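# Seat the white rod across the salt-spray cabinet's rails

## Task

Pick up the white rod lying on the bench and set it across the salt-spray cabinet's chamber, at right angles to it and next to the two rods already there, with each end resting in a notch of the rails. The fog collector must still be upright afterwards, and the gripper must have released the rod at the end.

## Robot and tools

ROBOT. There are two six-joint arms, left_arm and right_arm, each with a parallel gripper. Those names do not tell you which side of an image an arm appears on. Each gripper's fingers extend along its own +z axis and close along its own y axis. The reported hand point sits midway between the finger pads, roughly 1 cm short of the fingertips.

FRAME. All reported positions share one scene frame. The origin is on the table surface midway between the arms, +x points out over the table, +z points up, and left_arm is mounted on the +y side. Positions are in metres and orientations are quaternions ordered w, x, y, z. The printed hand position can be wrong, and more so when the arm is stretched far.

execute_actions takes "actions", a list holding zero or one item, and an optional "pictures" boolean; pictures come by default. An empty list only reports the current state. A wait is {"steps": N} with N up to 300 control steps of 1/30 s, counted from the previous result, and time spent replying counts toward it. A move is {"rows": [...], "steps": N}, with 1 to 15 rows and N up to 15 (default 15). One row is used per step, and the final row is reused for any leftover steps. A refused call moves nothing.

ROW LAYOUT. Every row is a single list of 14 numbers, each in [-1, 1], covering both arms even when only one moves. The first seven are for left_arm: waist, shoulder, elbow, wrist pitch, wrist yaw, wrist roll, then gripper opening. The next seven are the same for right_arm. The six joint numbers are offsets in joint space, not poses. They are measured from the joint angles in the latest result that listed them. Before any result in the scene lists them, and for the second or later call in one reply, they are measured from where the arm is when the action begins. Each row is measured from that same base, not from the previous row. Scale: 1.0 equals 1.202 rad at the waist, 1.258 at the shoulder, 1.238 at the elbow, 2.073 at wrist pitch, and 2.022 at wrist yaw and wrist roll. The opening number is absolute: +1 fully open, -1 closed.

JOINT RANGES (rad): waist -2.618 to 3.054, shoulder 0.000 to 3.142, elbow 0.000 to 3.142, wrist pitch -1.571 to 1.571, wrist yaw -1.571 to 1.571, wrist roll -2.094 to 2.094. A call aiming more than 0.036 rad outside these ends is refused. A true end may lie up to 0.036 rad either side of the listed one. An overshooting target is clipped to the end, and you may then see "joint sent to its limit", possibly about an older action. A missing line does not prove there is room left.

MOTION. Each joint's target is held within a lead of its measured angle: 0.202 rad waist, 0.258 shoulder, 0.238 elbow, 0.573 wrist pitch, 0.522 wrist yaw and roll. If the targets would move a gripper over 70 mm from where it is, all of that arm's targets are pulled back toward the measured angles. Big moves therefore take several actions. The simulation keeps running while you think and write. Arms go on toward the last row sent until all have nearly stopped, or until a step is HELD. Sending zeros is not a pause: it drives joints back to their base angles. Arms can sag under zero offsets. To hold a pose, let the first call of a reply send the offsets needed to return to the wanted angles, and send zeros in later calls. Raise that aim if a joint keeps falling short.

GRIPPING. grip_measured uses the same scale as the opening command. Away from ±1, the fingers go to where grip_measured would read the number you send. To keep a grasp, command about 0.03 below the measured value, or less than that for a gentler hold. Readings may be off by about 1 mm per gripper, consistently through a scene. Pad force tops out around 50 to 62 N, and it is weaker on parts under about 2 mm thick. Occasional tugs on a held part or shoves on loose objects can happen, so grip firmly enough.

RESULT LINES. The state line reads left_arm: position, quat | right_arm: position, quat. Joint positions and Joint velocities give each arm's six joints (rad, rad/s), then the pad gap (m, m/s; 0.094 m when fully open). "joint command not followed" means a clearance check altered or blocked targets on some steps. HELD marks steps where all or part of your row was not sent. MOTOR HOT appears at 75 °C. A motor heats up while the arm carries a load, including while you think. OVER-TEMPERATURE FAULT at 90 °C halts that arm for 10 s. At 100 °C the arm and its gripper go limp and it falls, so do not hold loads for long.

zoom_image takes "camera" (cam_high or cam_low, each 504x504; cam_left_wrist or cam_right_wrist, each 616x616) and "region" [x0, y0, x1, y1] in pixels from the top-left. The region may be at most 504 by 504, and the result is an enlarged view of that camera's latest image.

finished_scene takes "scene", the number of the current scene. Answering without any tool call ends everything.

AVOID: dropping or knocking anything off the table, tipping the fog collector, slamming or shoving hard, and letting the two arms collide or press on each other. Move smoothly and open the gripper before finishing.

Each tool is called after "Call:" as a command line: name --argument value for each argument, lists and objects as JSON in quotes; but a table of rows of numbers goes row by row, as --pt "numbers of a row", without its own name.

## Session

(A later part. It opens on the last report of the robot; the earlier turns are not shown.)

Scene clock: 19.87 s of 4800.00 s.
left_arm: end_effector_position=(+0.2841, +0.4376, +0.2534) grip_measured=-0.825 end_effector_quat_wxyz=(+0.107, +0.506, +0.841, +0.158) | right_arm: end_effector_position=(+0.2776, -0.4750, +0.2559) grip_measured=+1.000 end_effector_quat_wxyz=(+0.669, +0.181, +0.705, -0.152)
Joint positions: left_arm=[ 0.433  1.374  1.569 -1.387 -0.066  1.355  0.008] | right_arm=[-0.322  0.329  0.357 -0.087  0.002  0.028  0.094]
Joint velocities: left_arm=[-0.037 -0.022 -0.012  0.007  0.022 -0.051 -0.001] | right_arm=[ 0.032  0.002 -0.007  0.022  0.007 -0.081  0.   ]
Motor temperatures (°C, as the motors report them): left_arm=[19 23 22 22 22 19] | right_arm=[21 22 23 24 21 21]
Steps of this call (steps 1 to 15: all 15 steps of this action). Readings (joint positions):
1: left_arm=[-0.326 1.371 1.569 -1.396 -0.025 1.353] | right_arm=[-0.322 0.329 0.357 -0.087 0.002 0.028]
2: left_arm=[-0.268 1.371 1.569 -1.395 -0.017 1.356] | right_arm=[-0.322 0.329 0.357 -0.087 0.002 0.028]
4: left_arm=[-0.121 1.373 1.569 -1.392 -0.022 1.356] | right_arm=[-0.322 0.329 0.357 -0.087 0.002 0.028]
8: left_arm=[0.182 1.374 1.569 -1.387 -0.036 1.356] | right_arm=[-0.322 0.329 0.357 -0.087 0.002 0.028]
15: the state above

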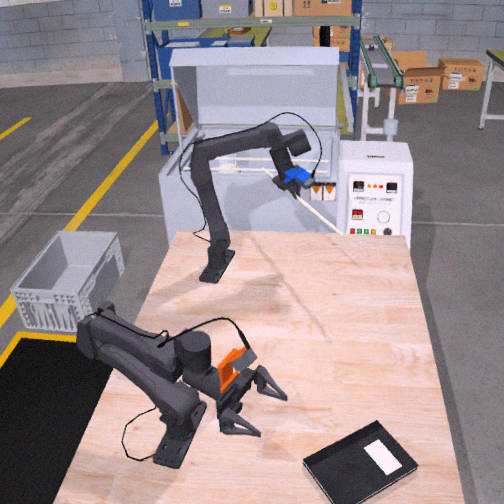

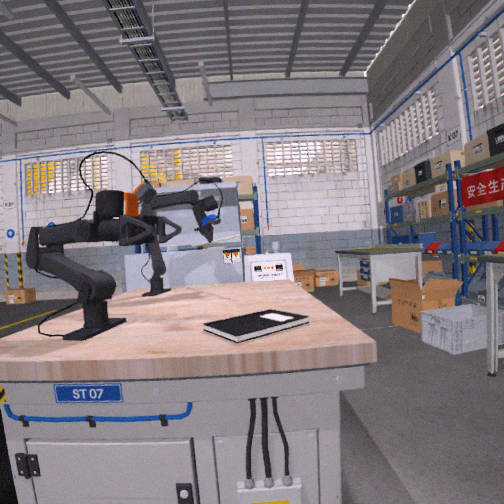

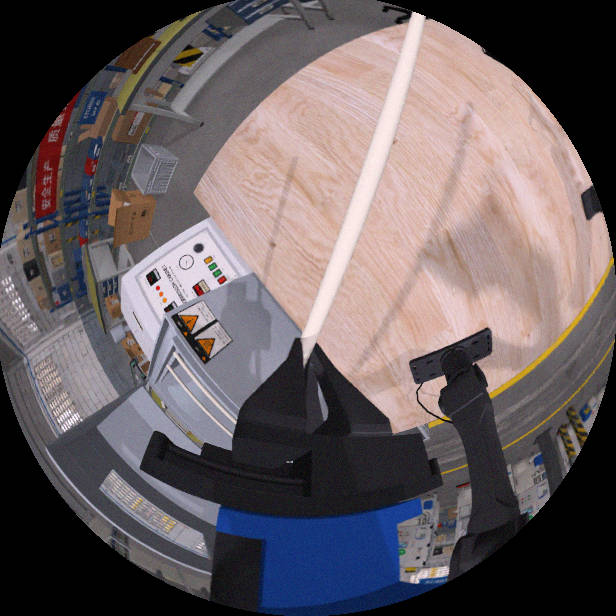

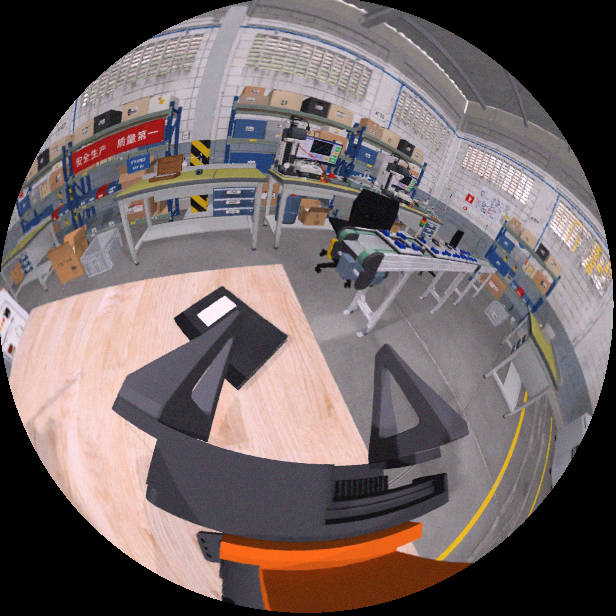

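Call:
execute_actions --actions '[{"rows":[[0.1,0,0.03,0,0.02,0,-0.86,0,0,0,0,0,0,1],[0.15,0,0.05,0,0.03,0,-0.86,0,0,0,0,0,0,1],[0.83,0,0.06,0,0.035,-0.04,-0.86,0,0,0,0,0,0,1]]}]' --pictures false

Call:
execute_actions --actions '[{"steps":15}]'

Scene clock: 21.13 s of 4800.00 s.
left_arm: end_effector_position=(+0.1017, +0.6340, +0.2679) grip_measured=-0.827 end_effector_quat_wxyz=(+0.057, +0.022, +0.976, +0.207) | right_arm: end_effector_position=(+0.2776, -0.4750, +0.2559) grip_measured=+1.000 end_effector_quat_wxyz=(+0.669, +0.181, +0.705, -0.152)
Joint positions: left_arm=[ 1.411  1.378  1.614 -1.375 -0.018  1.286  0.008] | right_arm=[-0.322  0.329  0.357 -0.087  0.002  0.028  0.094]
Joint velocities: left_arm=[ 0.984 -0.007  0.002 -0.051 -0.286 -0.051  0.   ] | right_arm=[-0.007  0.007 -0.007 -0.022 -0.037  0.007  0.   ]
Motor temperatures (°C, as the motors report them): left_arm=[19 23 22 22 22 19] | right_arm=[21 22 23 25 21 21]
Steps of this call (steps 1 to 15: the robot went on to your last target; steps 16 to 23: nothing new was sent; steps 24 to 38: all 15 steps of this action). Readings (joint positions):
24: left_arm=[0.449 1.374 1.569 -1.387 -0.042 1.356] | right_arm=[-0.322 0.329 0.357 -0.087 0.002 0.028]
25: left_arm=[0.490 1.375 1.574 -1.388 -0.027 1.358] | right_arm=[-0.322 0.329 0.357 -0.087 0.002 0.028]
27: left_arm=[0.621 1.378 1.593 -1.387 -0.009 1.336] | right_arm=[-0.322 0.329 0.357 -0.087 0.002 0.028]
31: left_arm=[0.923 1.378 1.614 -1.375 -0.005 1.305] | right_arm=[-0.322 0.329 0.357 -0.087 0.002 0.028]
38: the state above

Scene clock: 21.63 s of 4800.00 s.
left_arm: end_effector_position=(+0.0950, +0.6354, +0.2675) grip_measured=-0.827 end_effector_quat_wxyz=(+0.057, +0.008, +0.977, +0.205) | right_arm: end_effector_position=(+0.2776, -0.4750, +0.2559) grip_measured=+1.000 end_effector_quat_wxyz=(+0.669, +0.181, +0.705, -0.152)
Joint positions: left_arm=[ 1.439  1.378  1.614 -1.378 -0.011  1.283  0.008] | right_arm=[-0.322  0.329  0.357 -0.087  0.002  0.028  0.094]
Joint velocities: left_arm=[ 0.007 -0.002 -0.002 -0.022 -0.051 -0.125  0.001] | right_arm=[ 0.007 -0.007  0.007 -0.037  0.051 -0.007  0.   ]
Motor temperatures (°C, as the motors report them): left_arm=[19 23 22 22 22 19] | right_arm=[21 22 23 25 21 21]
Steps of this call (steps 1 to 15: the robot went on to your last target). Readings (joint positions):
1: left_arm=[1.433 1.378 1.614 -1.375 -0.025 1.284] | right_arm=[-0.322 0.329 0.357 -0.087 0.002 0.028]
2: left_arm=[1.439 1.378 1.614 -1.375 -0.027 1.283] | right_arm=[-0.322 0.329 0.357 -0.087 0.002 0.028]
4: left_arm=[1.439 1.378 1.614 -1.376 -0.020 1.283] | right_arm=[-0.322 0.329 0.357 -0.087 0.002 0.028]
8: left_arm=[1.439 1.378 1.614 -1.377 -0.014 1.283] | right_arm=[-0.322 0.329 0.357 -0.087 0.002 0.028]
15: the state above

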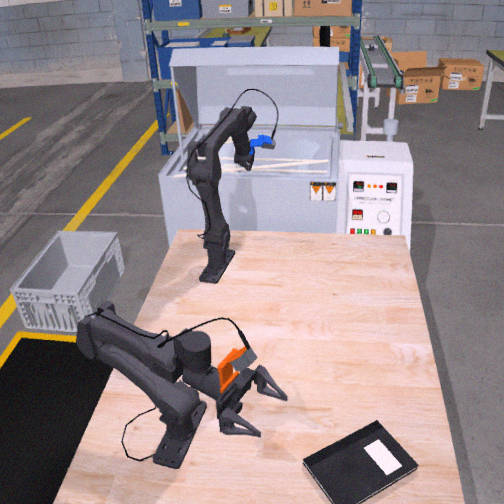

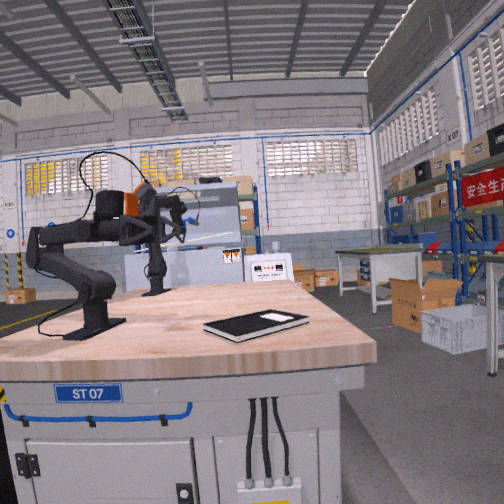

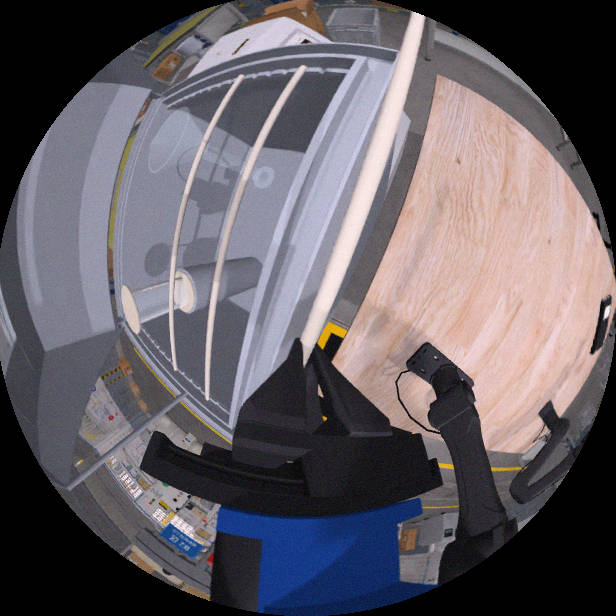

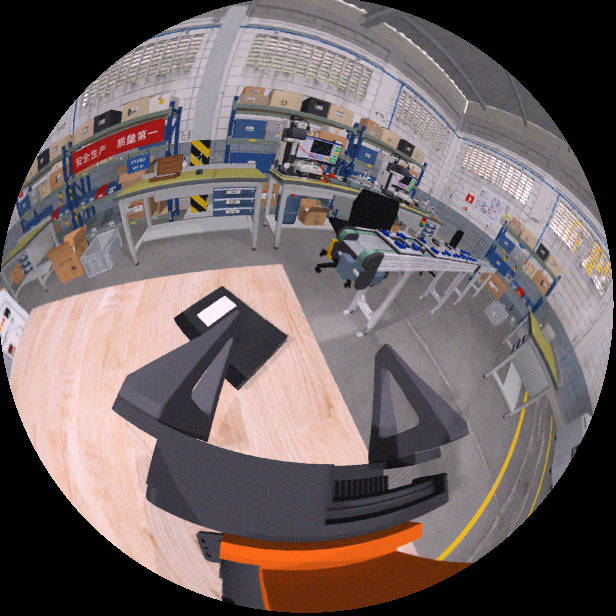

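Call:
execute_actions --actions '[{"rows":[[0,0.05,0.09,0,-0.02,0,-0.86,0,0,0,0,0,0,1],[0,0.05,0.09,0,-0.02,0,-0.86,0,0,0,0,0,0,1],[0,0.05,0.09,0,-0.02,0,-0.86,0,0,0,0,0,0,1],[0,0.14,0.19,0,-0.04,0,-0.86,0,0,0,0,0,0,1],[0,0.14,0.19,0,-0.04,0,-0.86,0,0,0,0,0,0,1],[0,0.14,0.19,0,-0.04,0,-0.86,0,0,0,0,0,0,1],[0,0.24,0.28,0,-0.05,0,-0.86,0,0,0,0,0,0,1],[0,0.24,0.28,0,-0.05,0,-0.86,0,0,0,0,0,0,1],[0,0.24,0.28,0,-0.05,0,-0.86,0,0,0,0,0,0,1],[-0.015,0.35,0.37,-0.015,-0.052,0,-0.86,0,0,0,0,0,0,1]]}]' --pictures false

Call:
execute_actions --actions '[{"steps":15}]'

Call:
zoom_image --camera "cam_high" --region '[150,80,350,200]'

Scene clock: 23.57 s of 4800.00 s.
left_arm: end_effector_position=(+0.1418, +0.7504, +0.2454) grip_measured=-0.827 end_effector_quat_wxyz=(+0.045, +0.023, +0.980, +0.195) | right_arm: end_effector_position=(+0.2776, -0.4750, +0.2559) grip_measured=+1.000 end_effector_quat_wxyz=(+0.669, +0.181, +0.705, -0.152)
Joint positions: left_arm=[ 1.405  1.851  2.026 -1.345 -0.035  1.285  0.008] | right_arm=[-0.322  0.329  0.357 -0.087  0.002  0.028  0.094]
Joint velocities: left_arm=[ 0.227  0.164 -0.007 -0.432 -0.637  0.037  0.001] | right_arm=[-0.002  0.007  0.002 -0.022 -0.081  0.051  0.   ]
Motor temperatures (°C, as the motors report them): left_arm=[19 23 22 22 22 19] | right_arm=[21 22 23 25 21 21]
Steps of this call (steps 1 to 15: the robot went on to your last target; steps 16 to 43: nothing new was sent; steps 44 to 58: all 15 steps of this action). Readings (joint positions):
44: left_arm=[1.439 1.387 1.630 -1.387 -0.010 1.283] | right_arm=[-0.322 0.329 0.357 -0.087 0.002 0.028]
45: left_arm=[1.436 1.404 1.654 -1.388 0.002 1.283] | right_arm=[-0.322 0.329 0.357 -0.087 0.002 0.028]
47: left_arm=[1.418 1.454 1.711 -1.371 0.044 1.284] | right_arm=[-0.322 0.329 0.357 -0.087 0.002 0.028]
51: left_arm=[1.397 1.621 1.879 -1.334 0.071 1.285] | right_arm=[-0.322 0.329 0.357 -0.087 0.002 0.028]
58: the state above

Scene clock: 24.07 s of 4800.00 s.
left_arm: end_effector_position=(+0.1197, +0.7450, +0.2514) grip_measured=-0.827 end_effector_quat_wxyz=(+0.004, +0.010, +0.981, +0.194) | right_arm: end_effector_position=(+0.2776, -0.4750, +0.2559) grip_measured=+1.000 end_effector_quat_wxyz=(+0.669, +0.181, +0.705, -0.152)
Joint positions: left_arm=[ 1.418  1.839  2.043 -1.398 -0.111  1.285  0.008] | right_arm=[-0.322  0.329  0.357 -0.087  0.002  0.028  0.094]
Joint velocities: left_arm=[ 0.007  0.007 -0.012 -0.037 -0.007  0.007 -0.001] | right_arm=[ 0.007 -0.002 -0.002  0.022 -0.022  0.022  0.   ]
Motor temperatures (°C, as the motors report them): left_arm=[19 23 22 22 22 19] | right_arm=[21 21 23 25 21 21]
Steps of this call (steps 1 to 15: the robot went on to your last target). Readings (joint positions):
1: left_arm=[1.411 1.854 2.026 -1.358 -0.053 1.285] | right_arm=[-0.322 0.329 0.357 -0.087 0.002 0.028]
2: left_arm=[1.416 1.854 2.027 -1.368 -0.068 1.285] | right_arm=[-0.322 0.329 0.357 -0.087 0.002 0.028]
4: left_arm=[1.418 1.849 2.034 -1.383 -0.089 1.285] | right_arm=[-0.322 0.329 0.357 -0.087 0.002 0.028]
8: left_arm=[1.418 1.840 2.042 -1.393 -0.104 1.285] | right_arm=[-0.322 0.329 0.357 -0.087 0.002 0.028]
15: the state above

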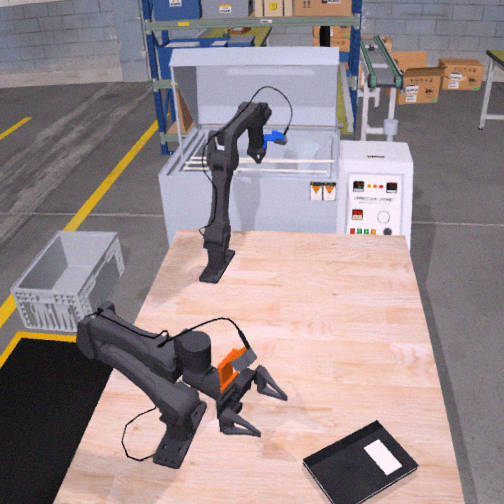

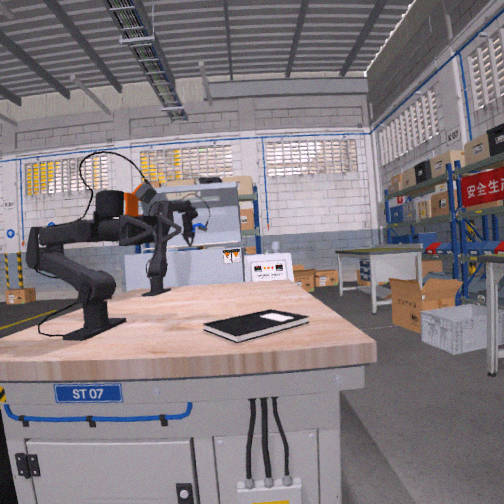

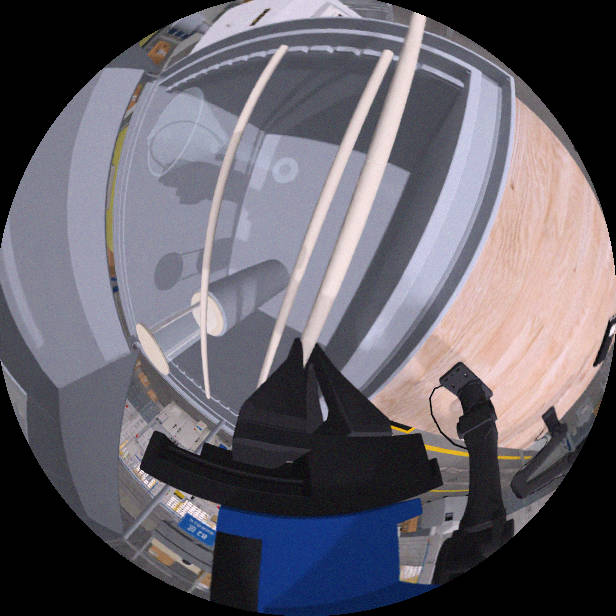

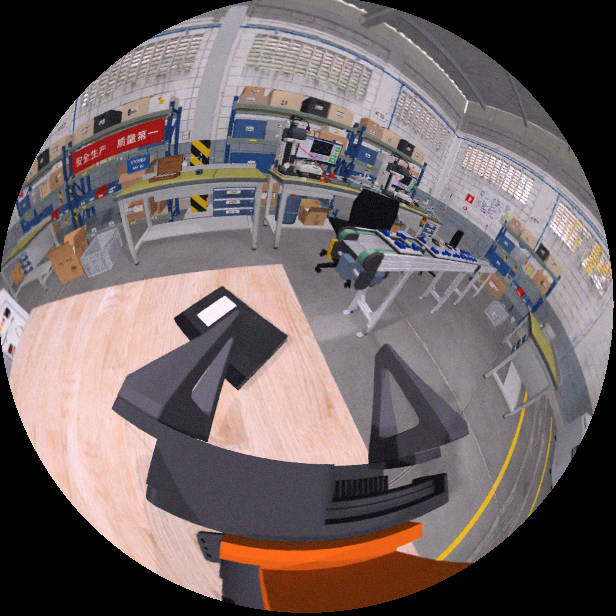

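Region (150, 80, 350, 200) of cam_high's 504x504 image, scaled by 2.520, with more detail than that image has; it fills the top 302 rows of this view, and the rest is white.

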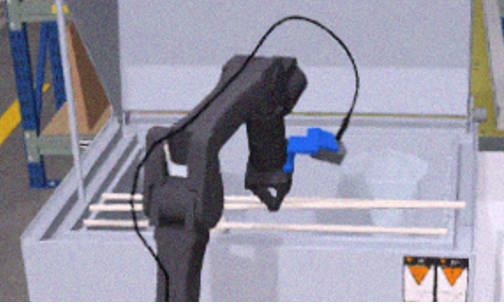

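Call:
execute_actions --actions '[{"rows":[[0.02,-0.07,-0.08,0.03,0,0.01,-0.86,0,0,0,0,0,0,1],[0.02,-0.07,-0.08,0.03,0,0.01,-0.86,0,0,0,0,0,0,1],[0.02,-0.07,-0.08,0.03,0,0.01,-0.86,0,0,0,0,0,0,1],[0.03,-0.11,-0.16,0.05,0,0.02,-0.86,0,0,0,0,0,0,1],[0.03,-0.11,-0.16,0.05,0,0.02,-0.86,0,0,0,0,0,0,1],[0.03,-0.11,-0.16,0.05,0,0.02,-0.86,0,0,0,0,0,0,1],[0.042,-0.14,-0.247,0.078,0.005,0.023,-0.86,0,0,0,0,0,0,1]]}]' --pictures false

Call:
execute_actions --actions '[{"steps":15}]'

Call:
zoom_image --camera "cam_high" --region '[150,100,350,200]'

Scene clock: 26.03 s of 4800.00 s.
left_arm: end_effector_position=(+0.0937, +0.7199, +0.2260) grip_measured=-0.827 end_effector_quat_wxyz=(-0.006, +0.008, +0.982, +0.190) | right_arm: end_effector_position=(+0.2776, -0.4750, +0.2559) grip_measured=+1.000 end_effector_quat_wxyz=(+0.669, +0.181, +0.705, -0.152)
Joint positions: left_arm=[ 1.462  1.68   1.746 -1.271 -0.112  1.324  0.008] | right_arm=[-0.322  0.329  0.357 -0.087  0.002  0.028  0.094]
Joint velocities: left_arm=[-0.007  0.012 -0.012  0.154 -0.022  0.007 -0.001] | right_arm=[ 0.002 -0.007 -0.002  0.007 -0.037  0.007  0.   ]
Motor temperatures (°C, as the motors report them): left_arm=[19 23 22 22 22 19] | right_arm=[21 21 23 25 21 21]
Steps of this call (steps 1 to 15: the robot went on to your last target; steps 16 to 44: nothing new was sent; steps 45 to 59: all 15 steps of this action). Readings (joint positions):
45: left_arm=[1.420 1.828 2.023 -1.382 -0.113 1.287] | right_arm=[-0.322 0.329 0.357 -0.087 0.002 0.028]
46: left_arm=[1.422 1.811 1.994 -1.369 -0.113 1.289] | right_arm=[-0.322 0.329 0.357 -0.087 0.002 0.028]
48: left_arm=[1.431 1.777 1.941 -1.351 -0.113 1.297] | right_arm=[-0.322 0.329 0.357 -0.087 0.002 0.028]
52: left_arm=[1.452 1.698 1.808 -1.301 -0.113 1.313] | right_arm=[-0.322 0.329 0.357 -0.087 0.002 0.028]
59: the state above

Scene clock: 26.53 s of 4800.00 s.
left_arm: end_effector_position=(+0.0949, +0.7241, +0.2277) grip_measured=-0.827 end_effector_quat_wxyz=(-0.003, +0.009, +0.980, +0.199) | right_arm: end_effector_position=(+0.2776, -0.4750, +0.2559) grip_measured=+1.000 end_effector_quat_wxyz=(+0.669, +0.181, +0.705, -0.152)
Joint positions: left_arm=[ 1.462  1.68   1.746 -1.252 -0.112  1.326  0.008] | right_arm=[-0.322  0.329  0.357 -0.087  0.002  0.028  0.094]
Joint velocities: left_arm=[-0.012  0.002  0.007  0.007  0.007  0.007 -0.   ] | right_arm=[ 0.007  0.012  0.002 -0.022 -0.051  0.007  0.   ]
Motor temperatures (°C, as the motors report them): left_arm=[19 23 22 22 22 19] | right_arm=[21 21 23 25 21 21]
Steps of this call (steps 1 to 15: the robot went on to your last target). Readings (joint positions):
1: left_arm=[1.462 1.680 1.746 -1.267 -0.112 1.324] | right_arm=[-0.322 0.329 0.357 -0.087 0.002 0.028]
2: left_arm=[1.462 1.680 1.746 -1.263 -0.112 1.325] | right_arm=[-0.322 0.329 0.357 -0.087 0.002 0.028]
4: left_arm=[1.462 1.680 1.746 -1.258 -0.112 1.325] | right_arm=[-0.322 0.329 0.357 -0.087 0.002 0.028]
8: left_arm=[1.462 1.680 1.746 -1.254 -0.112 1.326] | right_arm=[-0.322 0.329 0.357 -0.087 0.002 0.028]
15: the state above

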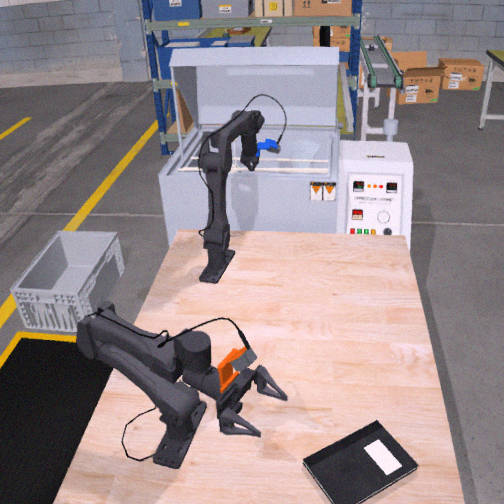

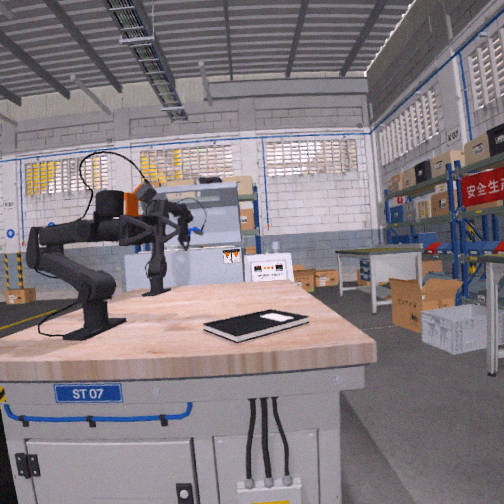

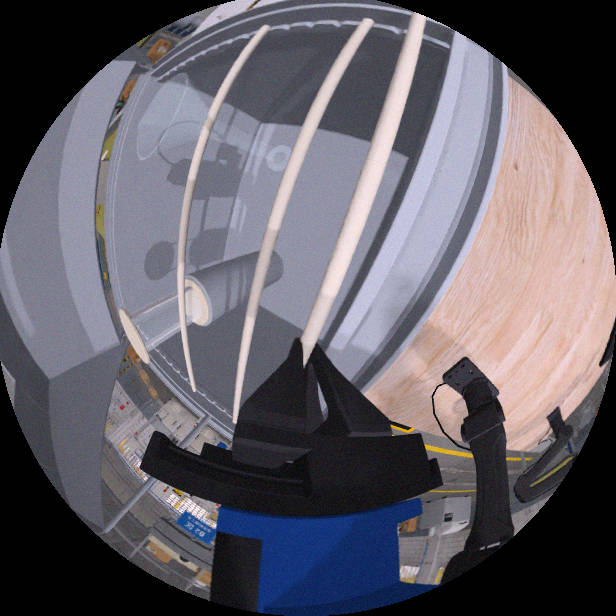

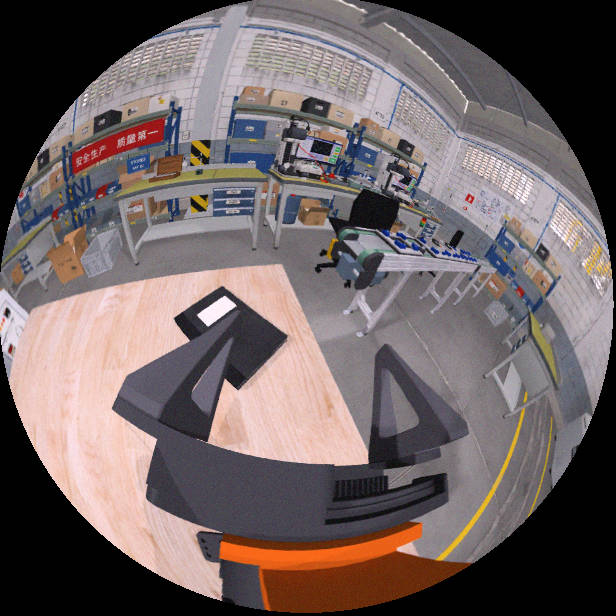

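Region (150, 100, 350, 200) of cam_high's 504x504 image, scaled by 2.520, with more detail than that image has.

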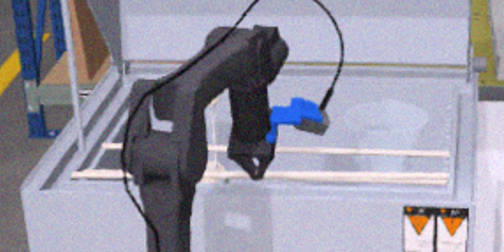

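Call:
execute_actions --actions '[{"rows":[[0.013,-0.025,-0.03,0.02,0,0.005,-0.86,0,0,0,0,0,0,1],[0.013,-0.025,-0.03,0.02,0,0.005,-0.86,0,0,0,0,0,0,1],[0.013,-0.03,-0.07,0.04,0,0.005,-0.86,0,0,0,0,0,0,1],[0.013,-0.03,-0.07,0.04,0,0.005,-0.86,0,0,0,0,0,0,1],[0.013,-0.038,-0.11,0.056,0.004,0.007,-0.86,0,0,0,0,0,0,1]]}]' --pictures false

Call:
execute_actions --actions '[{"steps":12}]'

Call:
zoom_image --camera "cam_high" --region '[150,130,350,200]'

Call:
zoom_image --camera "cam_left_wrist" --region '[230,0,510,140]'

Scene clock: 28.40 s of 4800.00 s.
left_arm: end_effector_position=(+0.0930, +0.7287, +0.2085) grip_measured=-0.827 end_effector_quat_wxyz=(-0.005, +0.012, +0.978, +0.210) | right_arm: end_effector_position=(+0.2776, -0.4750, +0.2559) grip_measured=+1.000 end_effector_quat_wxyz=(+0.669, +0.181, +0.705, -0.152)
Joint positions: left_arm=[ 1.468  1.654  1.629 -1.139 -0.118  1.342  0.008] | right_arm=[-0.322  0.329  0.357 -0.087  0.002  0.028  0.094]
Joint velocities: left_arm=[ 0.002  0.007  0.007 -0.022  0.007 -0.022 -0.002] | right_arm=[ 0.002  0.012 -0.002 -0.022  0.037  0.051  0.   ]
Motor temperatures (°C, as the motors report them): left_arm=[19 24 22 22 22 19] | right_arm=[21 21 23 25 21 21]
Steps of this call (steps 1 to 15: the robot went on to your last target; steps 16 to 41: nothing new was sent; steps 42 to 56: all 15 steps of this action). Readings (joint positions):
42: left_arm=[1.463 1.679 1.742 -1.247 -0.112 1.328] | right_arm=[-0.322 0.329 0.357 -0.087 0.002 0.028]
43: left_arm=[1.463 1.676 1.736 -1.240 -0.112 1.328] | right_arm=[-0.322 0.329 0.357 -0.087 0.002 0.028]
45: left_arm=[1.466 1.666 1.704 -1.216 -0.112 1.330] | right_arm=[-0.322 0.329 0.357 -0.087 0.002 0.028]
49: left_arm=[1.468 1.654 1.640 -1.157 -0.119 1.342] | right_arm=[-0.322 0.329 0.357 -0.087 0.002 0.028]
56: the state above

Scene clock: 28.80 s of 4800.00 s.
left_arm: end_effector_position=(+0.0930, +0.7287, +0.2085) grip_measured=-0.827 end_effector_quat_wxyz=(-0.005, +0.012, +0.978, +0.210) | right_arm: end_effector_position=(+0.2776, -0.4750, +0.2559) grip_measured=+1.000 end_effector_quat_wxyz=(+0.669, +0.181, +0.705, -0.152)
Joint positions: left_arm=[ 1.468  1.654  1.629 -1.139 -0.118  1.342  0.008] | right_arm=[-0.322  0.329  0.357 -0.087  0.002  0.028  0.094]
Joint velocities: left_arm=[-0.002 -0.022 -0.012 -0.081  0.022 -0.007 -0.   ] | right_arm=[-0.017 -0.002  0.002 -0.037 -0.022 -0.022  0.   ]
Motor temperatures (°C, as the motors report them): left_arm=[19 24 22 22 22 19] | right_arm=[21 21 23 25 21 21]
Steps of this call (steps 1 to 12: the robot went on to your last target). Readings (joint positions):
1: left_arm=[1.468 1.654 1.629 -1.139 -0.118 1.342] | right_arm=[-0.322 0.329 0.357 -0.087 0.002 0.028]
2: left_arm=[1.468 1.654 1.629 -1.139 -0.118 1.342] | right_arm=[-0.322 0.329 0.357 -0.087 0.002 0.028]
4: left_arm=[1.468 1.654 1.629 -1.139 -0.118 1.342] | right_arm=[-0.322 0.329 0.357 -0.087 0.002 0.028]
8: left_arm=[1.468 1.654 1.629 -1.139 -0.118 1.342] | right_arm=[-0.322 0.329 0.357 -0.087 0.002 0.028]
12: the state above

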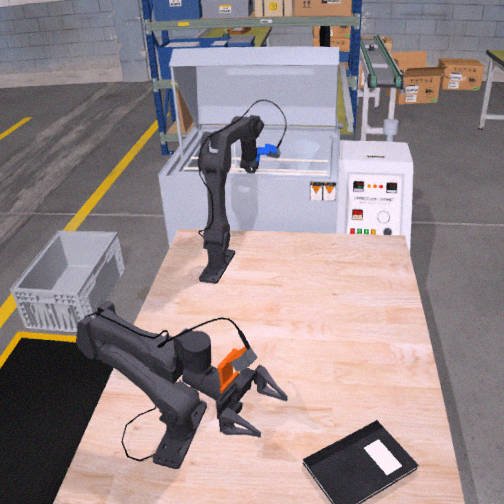

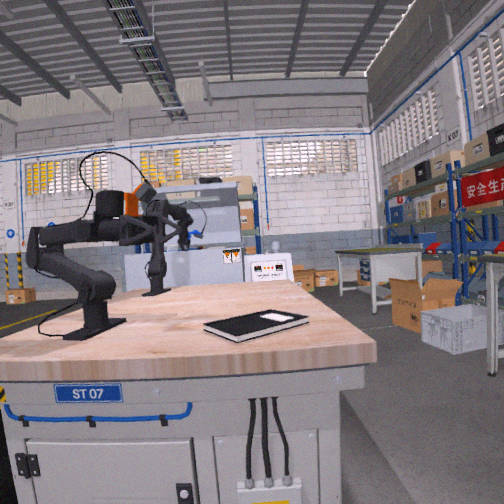

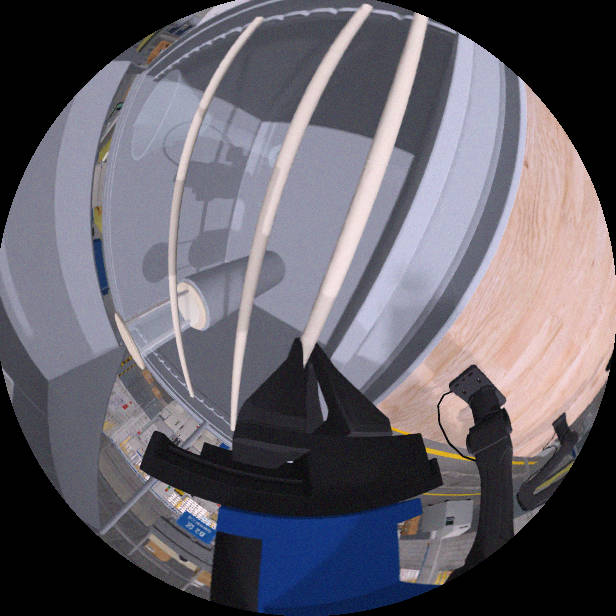

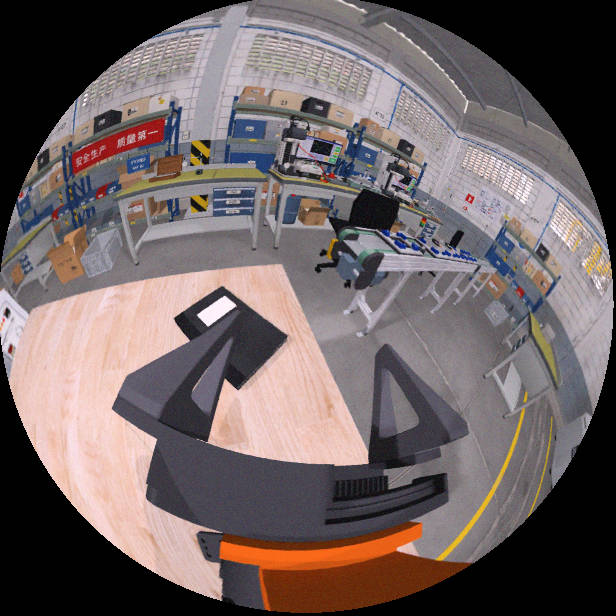

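Region (150, 130, 350, 200) of cam_high's 504x504 image, scaled by 2.520, with more detail than that image has; it fills the top 176 rows of this view, and the rest is white.

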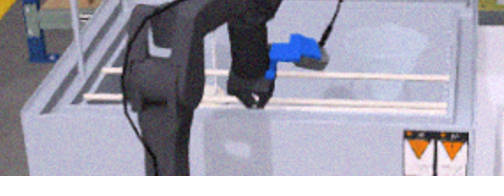

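Region (230, 0, 510, 140) of cam_left_wrist's 616x616 image, scaled by 1.800, with more detail than that image has.

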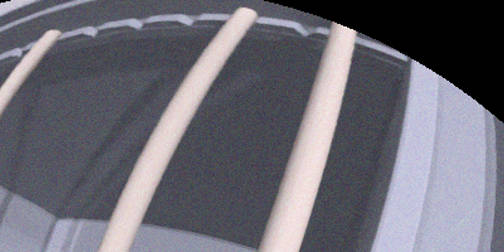

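Call:
zoom_image --camera "cam_high" --region '[160,150,250,185]'

Call:
zoom_image --camera "cam_high" --region '[255,150,345,185]'

Call:
zoom_image --camera "cam_left_wrist" --region '[340,0,480,60]'

Region (160, 150, 250, 185) of cam_high's 504x504 image, scaled by 5.600, with more detail than that image has.

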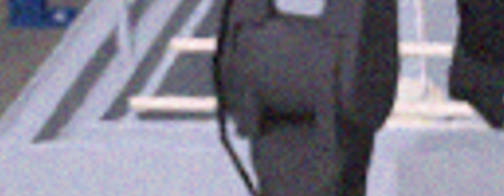

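Region (255, 150, 345, 185) of cam_high's 504x504 image, scaled by 5.600, with more detail than that image has.

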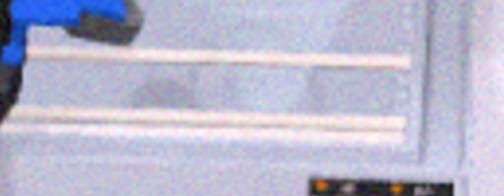

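Region (340, 0, 480, 60) of cam_left_wrist's 616x616 image, scaled by 3.600, with more detail than that image has; it fills the top 216 rows of this view, and the rest is white.

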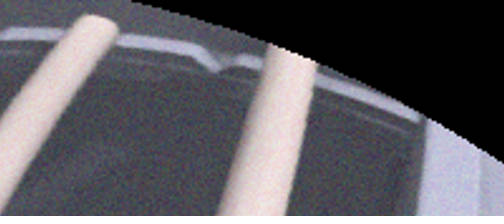

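Call:
execute_actions --actions '[{"rows":[[0,-0.015,-0.035,0.008,0,0,-0.86,0,0,0,0,0,0,1]]}]'

Call:
zoom_image --camera "cam_left_wrist" --region '[340,0,480,60]'

Scene clock: 31.33 s of 4800.00 s.
left_arm: end_effector_position=(+0.0932, +0.7315, +0.2050) grip_measured=-0.827 end_effector_quat_wxyz=(-0.005, +0.012, +0.977, +0.215) | right_arm: end_effector_position=(+0.2776, -0.4750, +0.2559) grip_measured=+1.000 end_effector_quat_wxyz=(+0.669, +0.181, +0.705, -0.152)
Joint positions: left_arm=[ 1.468  1.652  1.608 -1.11  -0.121  1.342  0.008] | right_arm=[-0.322  0.329  0.357 -0.087  0.002  0.028  0.094]
Joint velocities: left_arm=[ 0.007 -0.022 -0.007  0.007  0.007 -0.022 -0.   ] | right_arm=[ 0.002 -0.002  0.002  0.007 -0.037 -0.007  0.   ]
Motor temperatures (°C, as the motors report them): left_arm=[19 24 22 23 22 19] | right_arm=[21 21 23 25 21 21]
Steps of this call (steps 1 to 15: the robot went on to your last target; steps 16 to 61: nothing new was sent; steps 62 to 76: all 15 steps of this action). Readings (joint positions):
62: left_arm=[1.468 1.653 1.625 -1.135 -0.118 1.342] | right_arm=[-0.322 0.329 0.357 -0.087 0.002 0.028]
63: left_arm=[1.468 1.652 1.619 -1.128 -0.119 1.342] | right_arm=[-0.322 0.329 0.357 -0.087 0.002 0.028]
65: left_arm=[1.468 1.652 1.613 -1.117 -0.120 1.342] | right_arm=[-0.322 0.329 0.357 -0.087 0.002 0.028]
69: left_arm=[1.468 1.652 1.609 -1.111 -0.121 1.342] | right_arm=[-0.322 0.329 0.357 -0.087 0.002 0.028]
76: the state above

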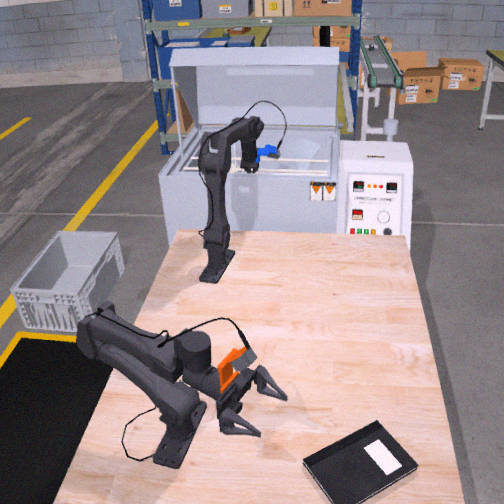

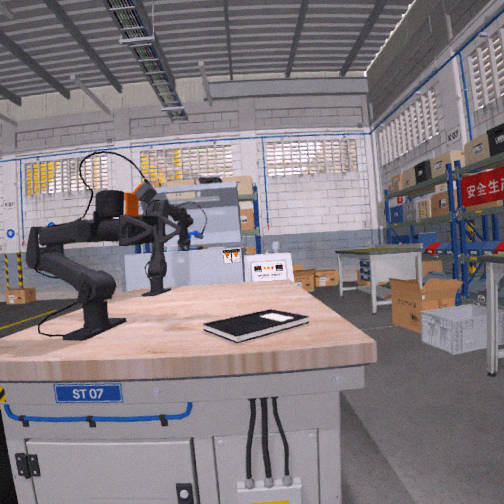

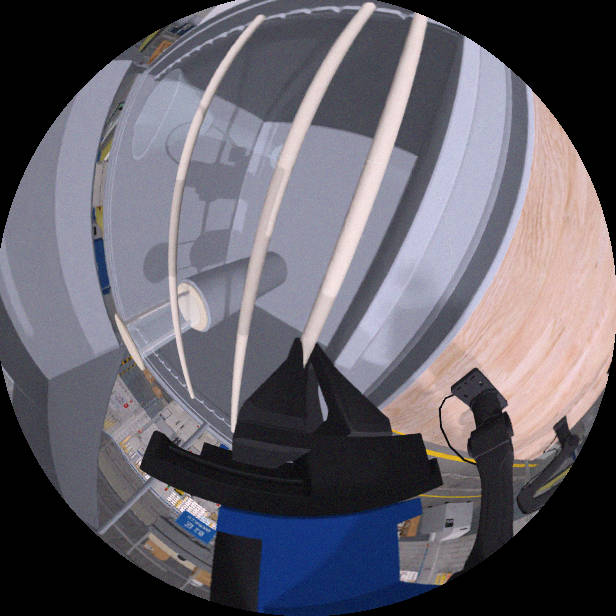

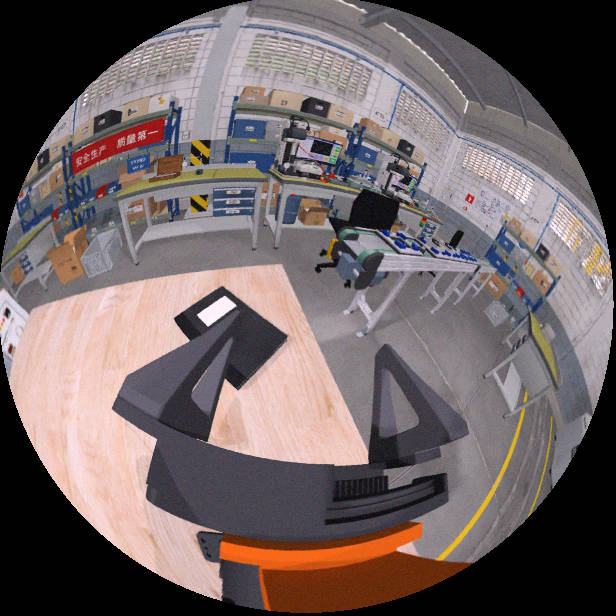

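Region (340, 0, 480, 60) of cam_left_wrist's 616x616 image, scaled by 3.600, with more detail than that image has; it fills the top 216 rows of this view, and the rest is white.

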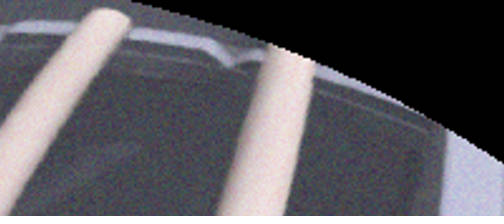

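Call:
execute_actions --actions '[{"rows":[[0.012,0,0.05,-0.01,0,0,-0.86,0,0,0,0,0,0,1],[0.012,0,0.06,-0.01,0,0,-0.86,0,0,0,0,0,0,1],[0.012,0.01,0.07,-0.01,0,0,-0.86,0,0,0,0,0,0,1],[0.012,0.02,0.07,-0.01,0,0,-0.86,0,0,0,0,0,0,1],[0.012,0.03,0.075,-0.012,0,0,-0.86,0,0,0,0,0,0,1]]}]'

Call:
zoom_image --camera "cam_left_wrist" --region '[340,0,480,60]'

Call:
zoom_image --camera "cam_high" --region '[160,140,345,190]'

Scene clock: 33.30 s of 4800.00 s.
left_arm: end_effector_position=(+0.0943, +0.7422, +0.2143) grip_measured=-0.827 end_effector_quat_wxyz=(-0.004, +0.009, +0.975, +0.223) | right_arm: end_effector_position=(+0.2776, -0.4750, +0.2559) grip_measured=+1.000 end_effector_quat_wxyz=(+0.669, +0.181, +0.705, -0.152)
Joint positions: left_arm=[ 1.472  1.684  1.674 -1.126 -0.121  1.342  0.008] | right_arm=[-0.322  0.329  0.357 -0.087  0.002  0.028  0.094]
Joint velocities: left_arm=[-0.002 -0.012 -0.002  0.022  0.007 -0.007  0.001] | right_arm=[ 0.002  0.002  0.002 -0.007  0.007 -0.022  0.   ]
Motor temperatures (°C, as the motors report them): left_arm=[19 24 22 23 22 19] | right_arm=[21 21 23 25 21 21]
Steps of this call (steps 1 to 15: the robot went on to your last target; steps 16 to 44: nothing new was sent; steps 45 to 59: all 15 steps of this action). Readings (joint positions):
45: left_arm=[1.468 1.652 1.614 -1.113 -0.121 1.342] | right_arm=[-0.322 0.329 0.357 -0.087 0.002 0.028]
46: left_arm=[1.469 1.654 1.622 -1.118 -0.121 1.342] | right_arm=[-0.322 0.329 0.357 -0.087 0.002 0.028]
48: left_arm=[1.471 1.658 1.647 -1.124 -0.121 1.342] | right_arm=[-0.322 0.329 0.357 -0.087 0.002 0.028]
52: left_arm=[1.472 1.671 1.674 -1.124 -0.121 1.342] | right_arm=[-0.322 0.329 0.357 -0.087 0.002 0.028]
59: the state above

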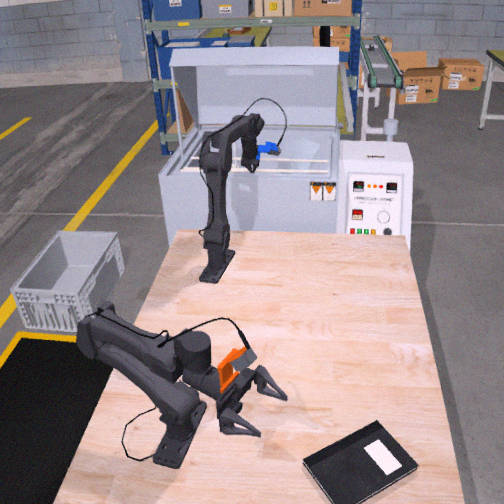

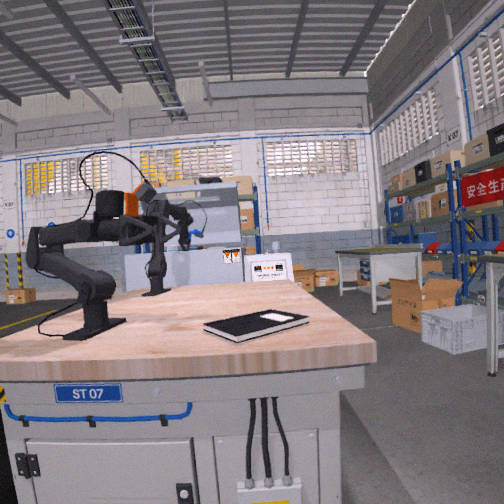

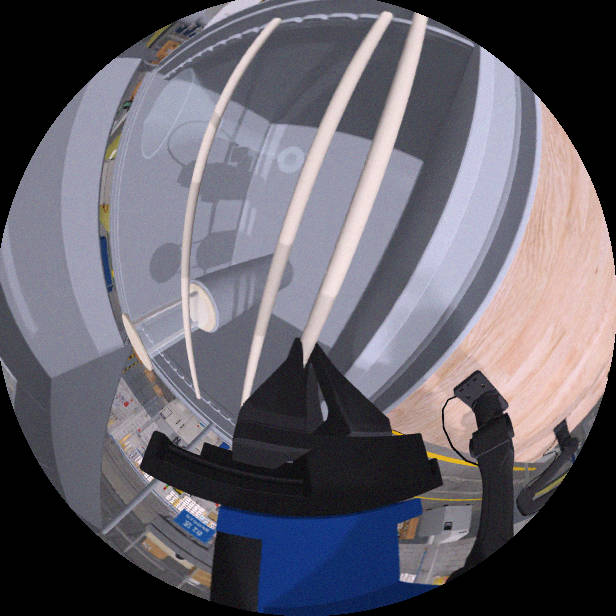

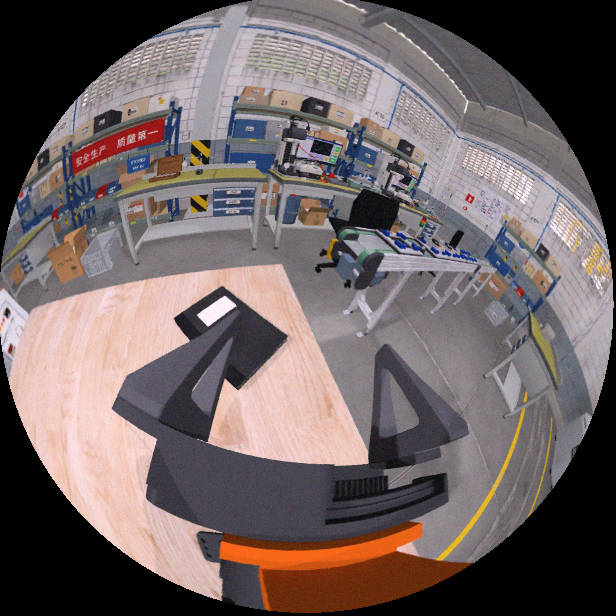

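Region (340, 0, 480, 60) of cam_left_wrist's 616x616 image, scaled by 3.600, with more detail than that image has; it fills the top 216 rows of this view, and the rest is white.

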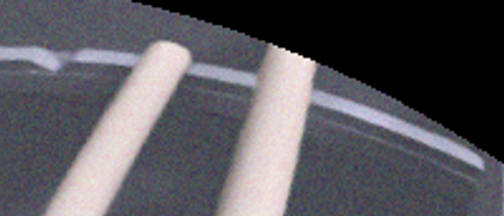

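Region (160, 140, 345, 190) of cam_high's 504x504 image, scaled by 2.724, with more detail than that image has; it fills the top 136 rows of this view, and the rest is white.

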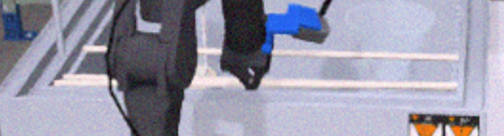

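Call:
execute_actions --actions '[{"rows":[[0,-0.008,-0.03,0.006,0,0,-0.86,0,0,0,0,0,0,1]]}]'

Call:
zoom_image --camera "cam_left_wrist" --region '[340,0,480,60]'

Call:
zoom_image --camera "cam_high" --region '[160,150,250,185]'

Call:
zoom_image --camera "cam_high" --region '[255,150,345,185]'

Scene clock: 34.60 s of 4800.00 s.
left_arm: end_effector_position=(+0.0933, +0.7387, +0.2057) grip_measured=-0.827 end_effector_quat_wxyz=(-0.007, +0.010, +0.977, +0.213) | right_arm: end_effector_position=(+0.2776, -0.4750, +0.2559) grip_measured=+1.000 end_effector_quat_wxyz=(+0.669, +0.181, +0.705, -0.152)
Joint positions: left_arm=[ 1.472  1.684  1.649 -1.123 -0.121  1.342  0.008] | right_arm=[-0.322  0.329  0.357 -0.087  0.002  0.028  0.094]
Joint velocities: left_arm=[-0.007 -0.002  0.017 -0.007  0.051  0.081  0.   ] | right_arm=[ 0.007  0.002  0.002  0.051 -0.037  0.007  0.   ]
Motor temperatures (°C, as the motors report them): left_arm=[19 24 22 23 22 19] | right_arm=[21 21 24 25 21 21]
Steps of this call (steps 1 to 15: the robot went on to your last target; steps 16 to 24: nothing new was sent; steps 25 to 39: all 15 steps of this action). Readings (joint positions):
25: left_arm=[1.472 1.684 1.671 -1.124 -0.121 1.342] | right_arm=[-0.322 0.329 0.357 -0.087 0.002 0.028]
26: left_arm=[1.472 1.684 1.667 -1.123 -0.121 1.342] | right_arm=[-0.322 0.329 0.357 -0.087 0.002 0.028]
28: left_arm=[1.472 1.684 1.656 -1.123 -0.121 1.342] | right_arm=[-0.322 0.329 0.357 -0.087 0.002 0.028]
32: left_arm=[1.472 1.684 1.649 -1.123 -0.121 1.342] | right_arm=[-0.322 0.329 0.357 -0.087 0.002 0.028]
39: the state above

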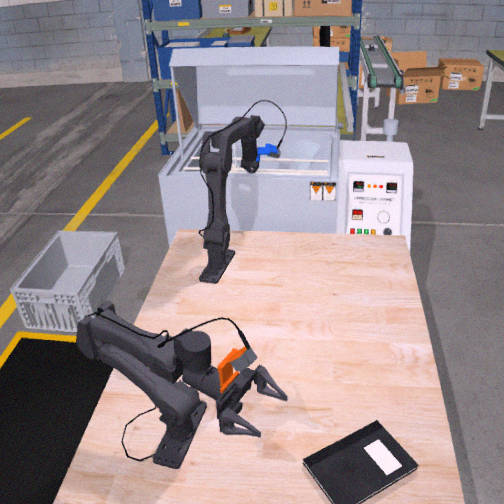

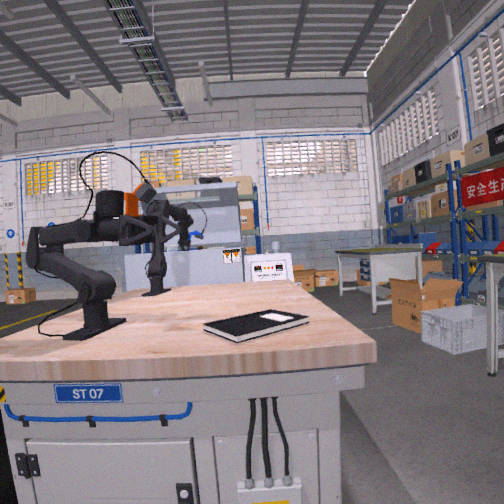

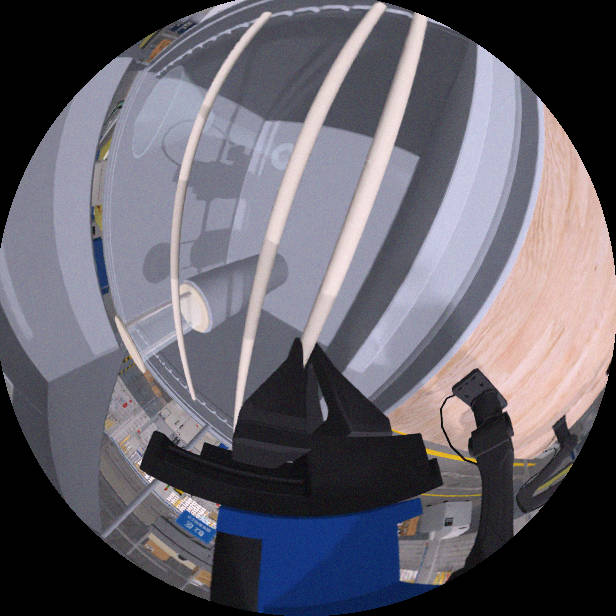

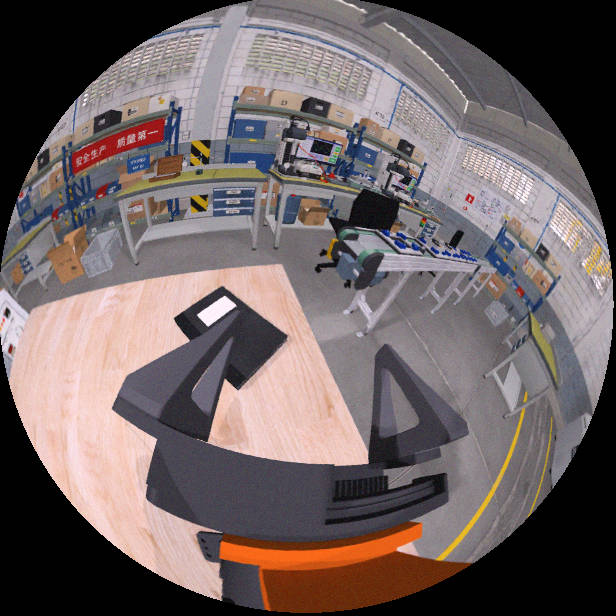

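Region (340, 0, 480, 60) of cam_left_wrist's 616x616 image, scaled by 3.600, with more detail than that image has; it fills the top 216 rows of this view, and the rest is white.

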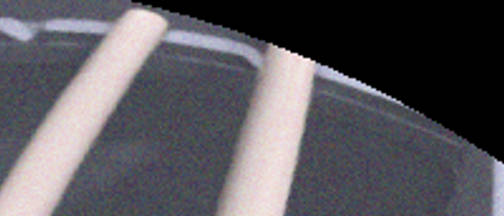

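Region (160, 150, 250, 185) of cam_high's 504x504 image, scaled by 5.600, with more detail than that image has.

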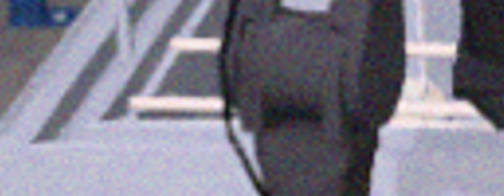

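Region (255, 150, 345, 185) of cam_high's 504x504 image, scaled by 5.600, with more detail than that image has.

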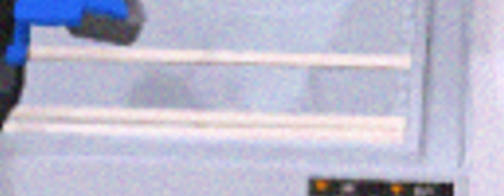

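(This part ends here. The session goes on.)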